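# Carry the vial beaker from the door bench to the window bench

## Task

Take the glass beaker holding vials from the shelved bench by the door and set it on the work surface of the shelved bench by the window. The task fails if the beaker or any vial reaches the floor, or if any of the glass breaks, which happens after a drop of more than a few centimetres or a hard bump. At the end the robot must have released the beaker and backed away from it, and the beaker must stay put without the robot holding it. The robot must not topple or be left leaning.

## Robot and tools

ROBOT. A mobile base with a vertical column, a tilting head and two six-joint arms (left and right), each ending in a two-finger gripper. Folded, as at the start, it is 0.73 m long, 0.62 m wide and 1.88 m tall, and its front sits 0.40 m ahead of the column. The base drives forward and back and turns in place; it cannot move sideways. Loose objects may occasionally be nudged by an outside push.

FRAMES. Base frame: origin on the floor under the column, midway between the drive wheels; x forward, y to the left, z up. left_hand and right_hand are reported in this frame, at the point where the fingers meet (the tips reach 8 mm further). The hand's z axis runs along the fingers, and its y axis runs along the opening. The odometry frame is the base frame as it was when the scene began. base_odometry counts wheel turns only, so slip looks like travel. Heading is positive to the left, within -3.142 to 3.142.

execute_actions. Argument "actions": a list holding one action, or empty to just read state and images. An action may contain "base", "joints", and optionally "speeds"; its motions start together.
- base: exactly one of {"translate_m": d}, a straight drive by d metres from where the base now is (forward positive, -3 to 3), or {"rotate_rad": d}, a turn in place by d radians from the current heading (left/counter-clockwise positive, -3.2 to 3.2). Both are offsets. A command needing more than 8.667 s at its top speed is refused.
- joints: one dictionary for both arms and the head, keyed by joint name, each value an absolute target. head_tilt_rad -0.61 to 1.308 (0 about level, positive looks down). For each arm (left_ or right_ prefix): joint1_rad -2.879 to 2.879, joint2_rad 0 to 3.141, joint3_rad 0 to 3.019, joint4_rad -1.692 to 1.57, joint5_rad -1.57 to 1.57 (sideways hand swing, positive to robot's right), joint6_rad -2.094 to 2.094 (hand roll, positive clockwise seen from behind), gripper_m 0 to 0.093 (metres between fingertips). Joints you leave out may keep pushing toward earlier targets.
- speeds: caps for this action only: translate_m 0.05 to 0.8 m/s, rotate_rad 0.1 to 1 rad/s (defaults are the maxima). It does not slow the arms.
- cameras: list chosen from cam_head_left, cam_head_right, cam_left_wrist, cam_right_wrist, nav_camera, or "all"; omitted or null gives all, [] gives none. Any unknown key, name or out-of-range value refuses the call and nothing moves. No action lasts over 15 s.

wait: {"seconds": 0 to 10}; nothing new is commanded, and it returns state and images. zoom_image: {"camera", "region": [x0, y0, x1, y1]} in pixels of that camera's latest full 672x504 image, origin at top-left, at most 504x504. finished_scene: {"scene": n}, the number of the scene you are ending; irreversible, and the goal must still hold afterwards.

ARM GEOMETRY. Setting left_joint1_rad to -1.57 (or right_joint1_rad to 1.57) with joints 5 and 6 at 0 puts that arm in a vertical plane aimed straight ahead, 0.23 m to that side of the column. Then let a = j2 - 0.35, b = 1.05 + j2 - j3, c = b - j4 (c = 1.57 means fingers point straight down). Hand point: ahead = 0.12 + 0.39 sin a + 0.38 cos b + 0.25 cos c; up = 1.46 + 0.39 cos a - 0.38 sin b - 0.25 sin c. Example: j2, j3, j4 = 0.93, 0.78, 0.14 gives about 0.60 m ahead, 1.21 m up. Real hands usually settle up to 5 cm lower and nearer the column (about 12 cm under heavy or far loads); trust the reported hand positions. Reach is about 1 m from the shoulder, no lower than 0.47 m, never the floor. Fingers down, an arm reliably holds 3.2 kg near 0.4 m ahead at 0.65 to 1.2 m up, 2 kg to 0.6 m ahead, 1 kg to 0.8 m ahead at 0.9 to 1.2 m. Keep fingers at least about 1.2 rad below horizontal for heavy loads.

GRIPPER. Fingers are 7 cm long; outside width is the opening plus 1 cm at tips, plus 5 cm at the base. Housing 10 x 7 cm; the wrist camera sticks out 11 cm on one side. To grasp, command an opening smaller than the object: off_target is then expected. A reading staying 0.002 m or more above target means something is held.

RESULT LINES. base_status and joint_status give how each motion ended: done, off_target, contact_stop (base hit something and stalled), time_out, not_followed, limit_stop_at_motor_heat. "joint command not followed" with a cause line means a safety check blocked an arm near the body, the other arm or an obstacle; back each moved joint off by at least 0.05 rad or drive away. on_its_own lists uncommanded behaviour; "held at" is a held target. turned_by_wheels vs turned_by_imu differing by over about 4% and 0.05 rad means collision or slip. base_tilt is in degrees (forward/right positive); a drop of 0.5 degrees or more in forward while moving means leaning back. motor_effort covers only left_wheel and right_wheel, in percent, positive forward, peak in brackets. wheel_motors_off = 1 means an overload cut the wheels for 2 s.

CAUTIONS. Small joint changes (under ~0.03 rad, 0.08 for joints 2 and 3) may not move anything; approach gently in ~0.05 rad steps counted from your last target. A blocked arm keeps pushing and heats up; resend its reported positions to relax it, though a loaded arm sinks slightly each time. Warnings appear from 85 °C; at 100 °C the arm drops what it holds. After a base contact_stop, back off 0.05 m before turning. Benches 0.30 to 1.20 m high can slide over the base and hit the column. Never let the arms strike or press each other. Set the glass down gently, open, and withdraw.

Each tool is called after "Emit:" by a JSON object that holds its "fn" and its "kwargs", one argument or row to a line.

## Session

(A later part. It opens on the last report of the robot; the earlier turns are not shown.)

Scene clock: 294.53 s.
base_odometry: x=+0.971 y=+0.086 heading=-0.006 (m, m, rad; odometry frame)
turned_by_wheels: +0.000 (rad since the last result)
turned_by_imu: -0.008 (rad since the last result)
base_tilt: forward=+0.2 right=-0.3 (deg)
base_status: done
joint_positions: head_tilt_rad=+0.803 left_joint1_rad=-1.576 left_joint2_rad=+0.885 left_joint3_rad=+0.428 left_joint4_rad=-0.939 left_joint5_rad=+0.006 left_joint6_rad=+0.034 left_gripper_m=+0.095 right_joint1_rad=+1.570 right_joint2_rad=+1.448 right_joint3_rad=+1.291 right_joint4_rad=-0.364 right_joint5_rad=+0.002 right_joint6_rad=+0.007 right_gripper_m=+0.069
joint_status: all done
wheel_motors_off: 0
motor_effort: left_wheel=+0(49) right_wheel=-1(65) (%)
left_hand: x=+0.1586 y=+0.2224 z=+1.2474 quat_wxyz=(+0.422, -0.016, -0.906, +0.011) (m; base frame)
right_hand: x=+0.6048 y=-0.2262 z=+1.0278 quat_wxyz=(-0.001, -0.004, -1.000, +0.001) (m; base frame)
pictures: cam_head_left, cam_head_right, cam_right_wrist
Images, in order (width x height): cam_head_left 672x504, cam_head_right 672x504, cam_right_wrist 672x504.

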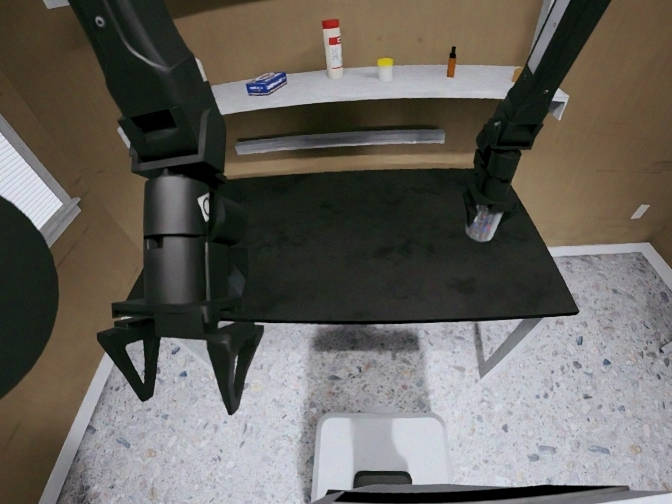

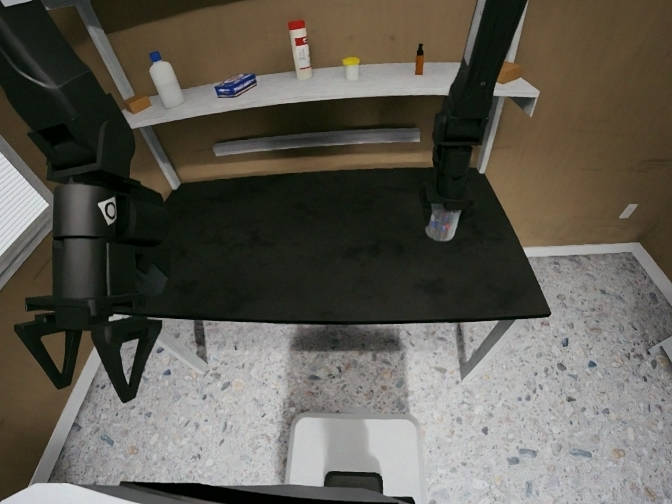

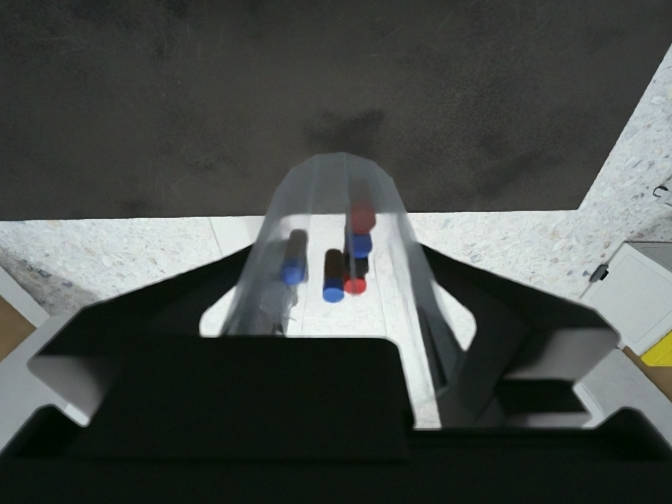

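Emit:
{"fn": "execute_actions", "kwargs": {
  "actions": [
    {"base":{"translate_m":0.12},"speeds":{"translate_m":0.3}}
  ],
  "cameras": []
}}

Emit:
{"fn": "execute_actions", "kwargs": {
  "actions": [
    {"joints":{"right_joint2_rad":1.84,"right_joint3_rad":1.57,"right_joint4_rad":-0.27}}
  ],
  "cameras": ["cam_head_left","cam_head_right","cam_right_wrist"]
}}

Scene clock: 322.93 s.
base_odometry: x=+1.092 y=+0.085 heading=-0.006 (m, m, rad; odometry frame)
turned_by_wheels: +0.000 (rad since the last result)
turned_by_imu: -0.002 (rad since the last result)
base_tilt: forward=+0.3 right=-0.2 (deg)
base_status: done
joint_positions: head_tilt_rad=+0.803 left_joint1_rad=-1.576 left_joint2_rad=+0.885 left_joint3_rad=+0.430 left_joint4_rad=-0.939 left_joint5_rad=+0.006 left_joint6_rad=+0.034 left_gripper_m=+0.095 right_joint1_rad=+1.570 right_joint2_rad=+1.449 right_joint3_rad=+1.293 right_joint4_rad=-0.364 right_joint5_rad=+0.002 right_joint6_rad=+0.007 right_gripper_m=+0.069
joint_status: not commanded
wheel_motors_off: 0
motor_effort: left_wheel=+0(31) right_wheel=+0(40) (%)
left_hand: x=+0.1595 y=+0.2224 z=+1.2472 quat_wxyz=(+0.422, -0.016, -0.907, +0.011) (m; base frame)
right_hand: x=+0.6050 y=-0.2262 z=+1.0274 quat_wxyz=(-0.001, -0.004, -1.000, +0.001) (m; base frame)
pictures: none
No camera images: the call's "cameras" was empty. Leave "cameras" out to get every camera's image.

Scene clock: 324.43 s.
base_odometry: x=+1.092 y=+0.085 heading=-0.006 (m, m, rad; odometry frame)
turned_by_wheels: +0.000 (rad since the last result)
turned_by_imu: +0.000 (rad since the last result)
base_tilt: forward=+0.2 right=-0.1 (deg)
base_status: not commanded
joint_positions: head_tilt_rad=+0.803 left_joint1_rad=-1.576 left_joint2_rad=+0.885 left_joint3_rad=+0.430 left_joint4_rad=-0.939 left_joint5_rad=+0.006 left_joint6_rad=+0.034 left_gripper_m=+0.095 right_joint1_rad=+1.570 right_joint2_rad=+1.860 right_joint3_rad=+1.560 right_joint4_rad=-0.274 right_joint5_rad=+0.002 right_joint6_rad=+0.007 right_gripper_m=+0.069
joint_status: all done
wheel_motors_off: 0
motor_effort: left_wheel=+0(0) right_wheel=+0(0) (%)
left_hand: x=+0.1595 y=+0.2224 z=+1.2472 quat_wxyz=(+0.422, -0.016, -0.907, +0.011) (m; base frame)
right_hand: x=+0.5805 y=-0.2263 z=+0.8602 quat_wxyz=(+0.025, -0.004, -1.000, +0.001) (m; base frame)
pictures: cam_head_left, cam_head_right, cam_right_wrist
Images, in order (width x height): cam_head_left 672x504, cam_head_right 672x504, cam_right_wrist 672x504.

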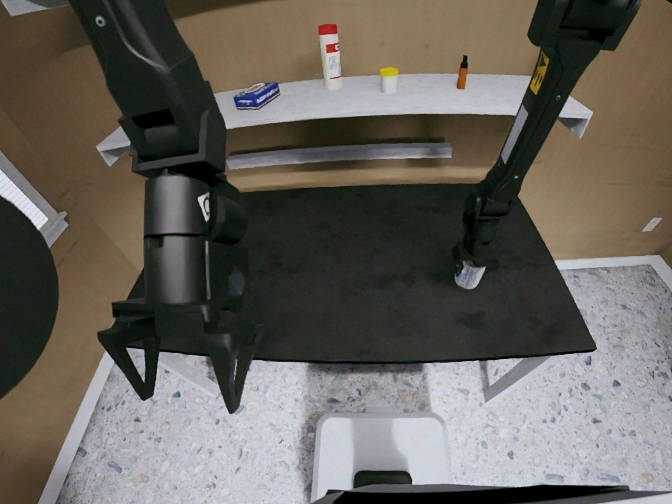

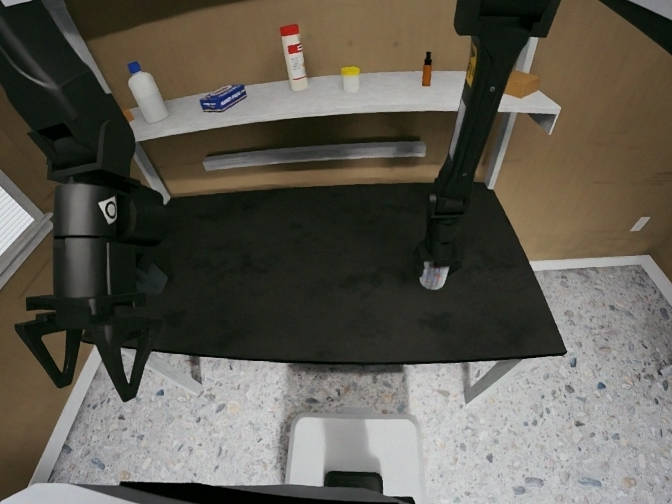

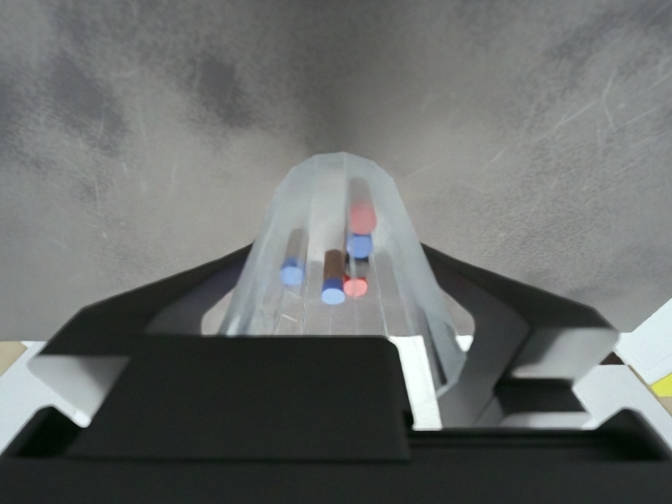

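Emit:
{"fn": "execute_actions", "kwargs": {
  "actions": [
    {"joints":{"right_joint2_rad":1.91,"right_joint3_rad":1.65,"right_joint4_rad":-0.27}}
  ],
  "cameras": ["cam_head_right","cam_right_wrist"]
}}

Scene clock: 340.53 s.
base_odometry: x=+1.092 y=+0.085 heading=-0.006 (m, m, rad; odometry frame)
turned_by_wheels: +0.000 (rad since the last result)
turned_by_imu: -0.001 (rad since the last result)
base_tilt: forward=+0.3 right=-0.3 (deg)
base_status: not commanded
joint_positions: head_tilt_rad=+0.803 left_joint1_rad=-1.576 left_joint2_rad=+0.885 left_joint3_rad=+0.430 left_joint4_rad=-0.939 left_joint5_rad=+0.006 left_joint6_rad=+0.034 left_gripper_m=+0.095 right_joint1_rad=+1.570 right_joint2_rad=+1.900 right_joint3_rad=+1.646 right_joint4_rad=-0.274 right_joint5_rad=+0.002 right_joint6_rad=+0.007 right_gripper_m=+0.069
joint_status: all done
wheel_motors_off: 0
motor_effort: left_wheel=+2(0) right_wheel=+0(0) (%)
left_hand: x=+0.1595 y=+0.2224 z=+1.2472 quat_wxyz=(+0.422, -0.016, -0.907, +0.011) (m; base frame)
right_hand: x=+0.6090 y=-0.2264 z=+0.8486 quat_wxyz=(+0.002, -0.004, -1.000, +0.001) (m; base frame)
pictures: cam_head_right, cam_right_wrist
Images, in order (width x height): cam_head_right 672x504, cam_right_wrist 672x504.

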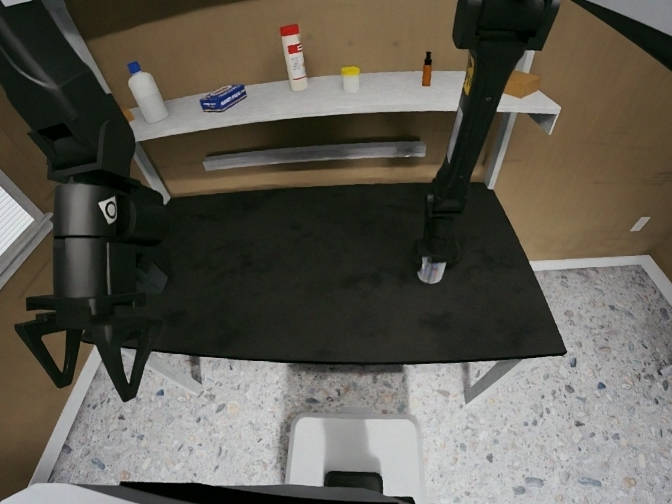

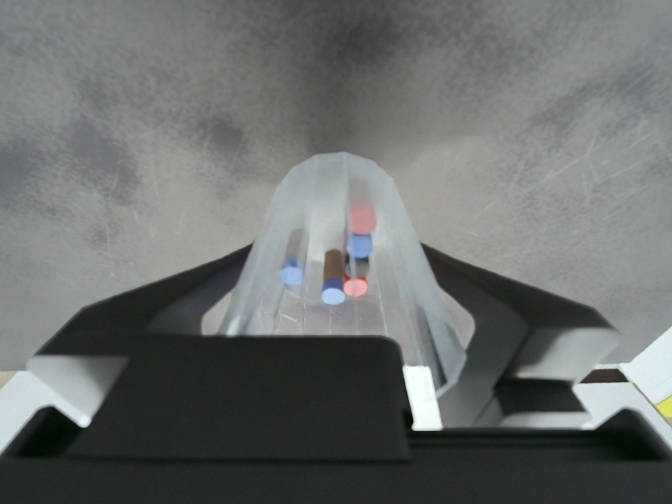

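Emit:
{"fn": "execute_actions", "kwargs": {
  "actions": [
    {"joints":{"right_joint2_rad":1.97,"right_joint3_rad":1.70}}
  ],
  "cameras": ["cam_right_wrist"]
}}

Scene clock: 345.83 s.
base_odometry: x=+1.092 y=+0.085 heading=-0.006 (m, m, rad; odometry frame)
turned_by_wheels: +0.000 (rad since the last result)
turned_by_imu: -0.001 (rad since the last result)
base_tilt: forward=+0.3 right=-0.2 (deg)
base_status: not commanded
joint_positions: head_tilt_rad=+0.803 left_joint1_rad=-1.576 left_joint2_rad=+0.885 left_joint3_rad=+0.430 left_joint4_rad=-0.939 left_joint5_rad=+0.006 left_joint6_rad=+0.034 left_gripper_m=+0.095 right_joint1_rad=+1.570 right_joint2_rad=+1.972 right_joint3_rad=+1.696 right_joint4_rad=-0.274 right_joint5_rad=+0.002 right_joint6_rad=+0.007 right_gripper_m=+0.069
joint_status: all done
wheel_motors_off: 0
motor_effort: left_wheel=+3(1) right_wheel=+1(0) (%)
left_hand: x=+0.1595 y=+0.2224 z=+1.2472 quat_wxyz=(+0.422, -0.016, -0.907, +0.011) (m; base frame)
right_hand: x=+0.5949 y=-0.2264 z=+0.8189 quat_wxyz=(+0.013, -0.004, -1.000, +0.001) (m; base frame)
pictures: cam_right_wrist
Images, in order (width x height): cam_right_wrist 672x504.

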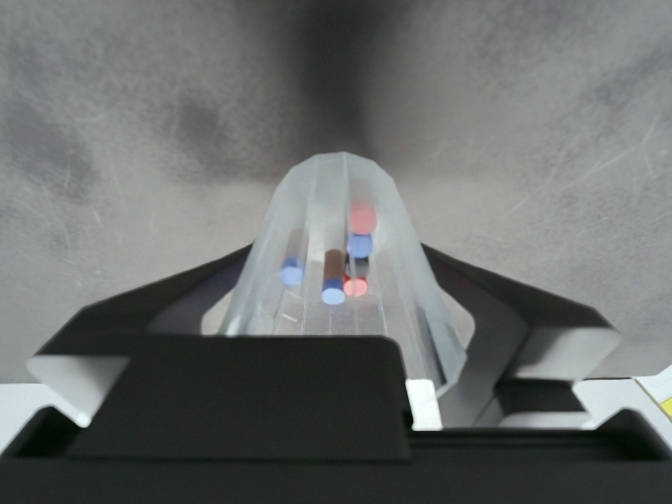

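Emit:
{"fn": "execute_actions", "kwargs": {
  "actions": [
    {"joints":{"right_joint2_rad":2.01,"right_joint3_rad":1.74}}
  ],
  "cameras": ["cam_right_wrist"]
}}

Scene clock: 354.43 s.
base_odometry: x=+1.092 y=+0.085 heading=-0.006 (m, m, rad; odometry frame)
turned_by_wheels: +0.000 (rad since the last result)
turned_by_imu: -0.001 (rad since the last result)
base_tilt: forward=+0.1 right=-0.2 (deg)
base_status: not commanded
joint_positions: head_tilt_rad=+0.803 left_joint1_rad=-1.576 left_joint2_rad=+0.885 left_joint3_rad=+0.430 left_joint4_rad=-0.939 left_joint5_rad=+0.006 left_joint6_rad=+0.034 left_gripper_m=+0.095 right_joint1_rad=+1.570 right_joint2_rad=+2.001 right_joint3_rad=+1.732 right_joint4_rad=-0.274 right_joint5_rad=+0.002 right_joint6_rad=+0.007 right_gripper_m=+0.069
joint_status: all done
wheel_motors_off: 0
motor_effort: left_wheel=+0(3) right_wheel=+0(1) (%)
left_hand: x=+0.1595 y=+0.2224 z=+1.2472 quat_wxyz=(+0.422, -0.016, -0.907, +0.011) (m; base frame)
right_hand: x=+0.5983 y=-0.2264 z=+0.8083 quat_wxyz=(+0.010, -0.004, -1.000, +0.001) (m; base frame)
pictures: cam_right_wrist
Images, in order (width x height): cam_right_wrist 672x504.

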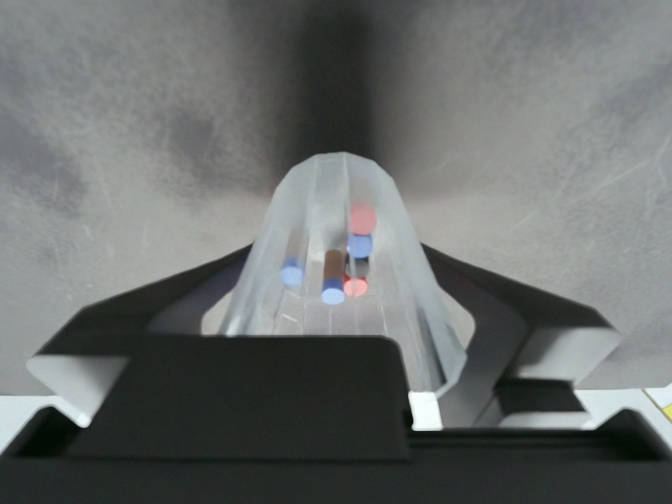

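Emit:
{"fn": "execute_actions", "kwargs": {
  "actions": [
    {"joints":{"right_joint2_rad":2.05,"right_joint3_rad":1.78}}
  ],
  "cameras": ["cam_right_wrist"]
}}

Scene clock: 361.43 s.
base_odometry: x=+1.092 y=+0.085 heading=-0.006 (m, m, rad; odometry frame)
turned_by_wheels: +0.000 (rad since the last result)
turned_by_imu: -0.001 (rad since the last result)
base_tilt: forward=+0.2 right=-0.2 (deg)
base_status: not commanded
joint_positions: head_tilt_rad=+0.803 left_joint1_rad=-1.576 left_joint2_rad=+0.885 left_joint3_rad=+0.430 left_joint4_rad=-0.939 left_joint5_rad=+0.006 left_joint6_rad=+0.034 left_gripper_m=+0.095 right_joint1_rad=+1.570 right_joint2_rad=+2.027 right_joint3_rad=+1.769 right_joint4_rad=-0.275 right_joint5_rad=+0.001 right_joint6_rad=+0.007 right_gripper_m=+0.069
joint_status: all done
wheel_motors_off: 0
motor_effort: left_wheel=+0(2) right_wheel=+1(0) (%)
left_hand: x=+0.1595 y=+0.2224 z=+1.2472 quat_wxyz=(+0.422, -0.016, -0.907, +0.011) (m; base frame)
right_hand: x=+0.6045 y=-0.2263 z=+0.7996 quat_wxyz=(+0.004, -0.004, -1.000, +0.001) (m; base frame)
pictures: cam_right_wrist
Images, in order (width x height): cam_right_wrist 672x504.

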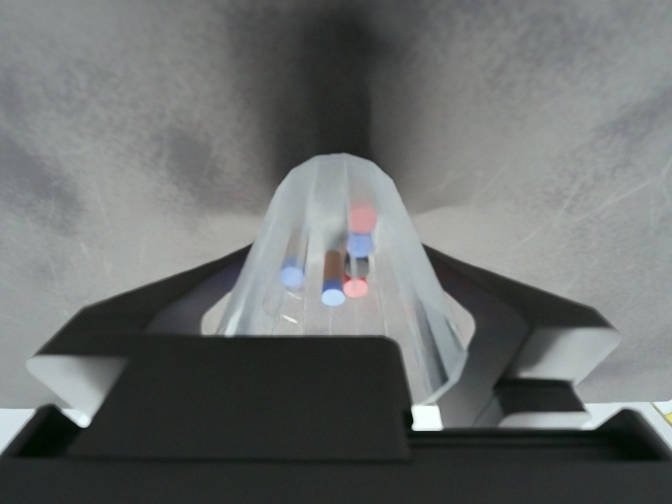

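Emit:
{"fn": "execute_actions", "kwargs": {
  "actions": [
    {"joints":{"right_gripper_m":0.093}}
  ],
  "cameras": ["cam_right_wrist"]
}}

Scene clock: 365.50 s.
base_odometry: x=+1.092 y=+0.085 heading=-0.006 (m, m, rad; odometry frame)
turned_by_wheels: +0.000 (rad since the last result)
turned_by_imu: -0.001 (rad since the last result)
base_tilt: forward=+0.2 right=-0.3 (deg)
base_status: not commanded
joint_positions: head_tilt_rad=+0.803 left_joint1_rad=-1.576 left_joint2_rad=+0.885 left_joint3_rad=+0.430 left_joint4_rad=-0.939 left_joint5_rad=+0.006 left_joint6_rad=+0.034 left_gripper_m=+0.095 right_joint1_rad=+1.570 right_joint2_rad=+2.030 right_joint3_rad=+1.771 right_joint4_rad=-0.275 right_joint5_rad=+0.001 right_joint6_rad=+0.007 right_gripper_m=+0.093
joint_status: all done
wheel_motors_off: 0
motor_effort: left_wheel=+1(1) right_wheel=+0(1) (%)
left_hand: x=+0.1595 y=+0.2224 z=+1.2472 quat_wxyz=(+0.422, -0.016, -0.907, +0.011) (m; base frame)
right_hand: x=+0.6032 y=-0.2263 z=+0.7982 quat_wxyz=(+0.005, -0.004, -1.000, +0.001) (m; base frame)
pictures: cam_right_wrist
Images, in order (width x height): cam_right_wrist 672x504.

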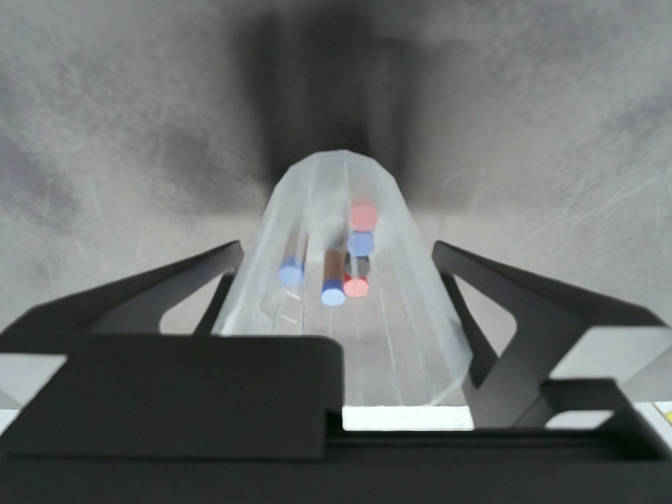

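Emit:
{"fn": "execute_actions", "kwargs": {
  "actions": [
    {"joints":{"right_joint2_rad":1.62,"right_joint3_rad":1.44,"right_joint4_rad":-0.33}}
  ],
  "cameras": ["cam_right_wrist"]
}}

Emit:
{"fn": "execute_actions", "kwargs": {
  "actions": [
    {"base":{"translate_m":-0.5},"joints":{"right_joint2_rad":0.89,"right_joint3_rad":0.42,"right_joint4_rad":-0.94}}
  ],
  "cameras": ["cam_head_right"]
}}

Scene clock: 376.53 s.
base_odometry: x=+1.092 y=+0.085 heading=-0.006 (m, m, rad; odometry frame)
turned_by_wheels: +0.000 (rad since the last result)
turned_by_imu: -0.001 (rad since the last result)
base_tilt: forward=+0.2 right=-0.3 (deg)
base_status: not commanded
joint_positions: head_tilt_rad=+0.803 left_joint1_rad=-1.576 left_joint2_rad=+0.885 left_joint3_rad=+0.430 left_joint4_rad=-0.939 left_joint5_rad=+0.006 left_joint6_rad=+0.034 left_gripper_m=+0.095 right_joint1_rad=+1.570 right_joint2_rad=+1.610 right_joint3_rad=+1.437 right_joint4_rad=-0.322 right_joint5_rad=+0.001 right_joint6_rad=+0.007 right_gripper_m=+0.093
joint_status: all done
wheel_motors_off: 0
motor_effort: left_wheel=+0(1) right_wheel=+0(1) (%)
left_hand: x=+0.1595 y=+0.2224 z=+1.2472 quat_wxyz=(+0.422, -0.016, -0.907, +0.011) (m; base frame)
right_hand: x=+0.6284 y=-0.2262 z=+0.9677 quat_wxyz=(-0.014, -0.004, -1.000, +0.001) (m; base frame)
pictures: cam_right_wrist
Images, in order (width x height): cam_right_wrist 672x504.

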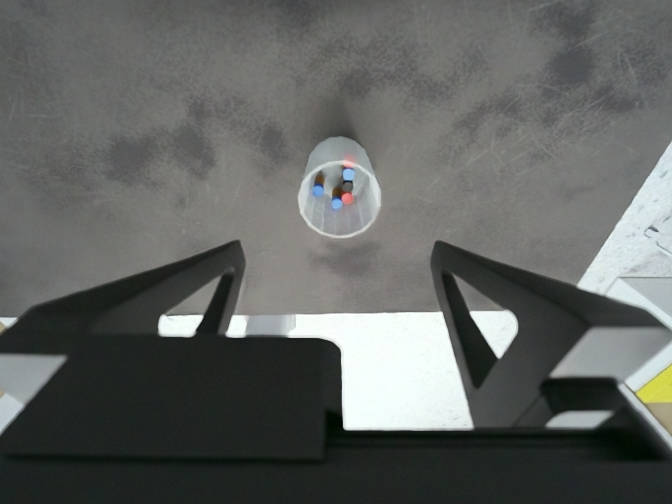

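Scene clock: 378.93 s.
base_odometry: x=+0.591 y=+0.088 heading=-0.005 (m, m, rad; odometry frame)
turned_by_wheels: +0.001 (rad since the last result)
turned_by_imu: +0.002 (rad since the last result)
base_tilt: forward=+0.3 right=-0.2 (deg)
base_status: done
joint_positions: head_tilt_rad=+0.803 left_joint1_rad=-1.576 left_joint2_rad=+0.884 left_joint3_rad=+0.426 left_joint4_rad=-0.939 left_joint5_rad=+0.006 left_joint6_rad=+0.034 left_gripper_m=+0.095 right_joint1_rad=+1.570 right_joint2_rad=+0.900 right_joint3_rad=+0.417 right_joint4_rad=-0.926 right_joint5_rad=+0.001 right_joint6_rad=+0.007 right_gripper_m=+0.093
joint_status: all done
wheel_motors_off: 0
motor_effort: left_wheel=+2(44) right_wheel=-1(50) (%)
left_hand: x=+0.1573 y=+0.2224 z=+1.2479 quat_wxyz=(+0.423, -0.016, -0.906, +0.011) (m; base frame)
right_hand: x=+0.1516 y=-0.2259 z=+1.2462 quat_wxyz=(+0.428, -0.003, -0.904, +0.002) (m; base frame)
pictures: cam_head_right
Images, in order (width x height): cam_head_right 672x504.

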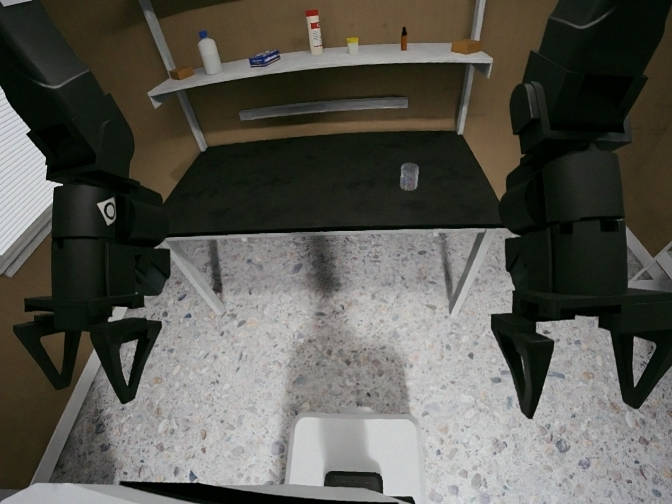

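Emit:
{"fn": "finished_scene", "kwargs": {
  "scene": 1
}}

The scene is finished: the task was done.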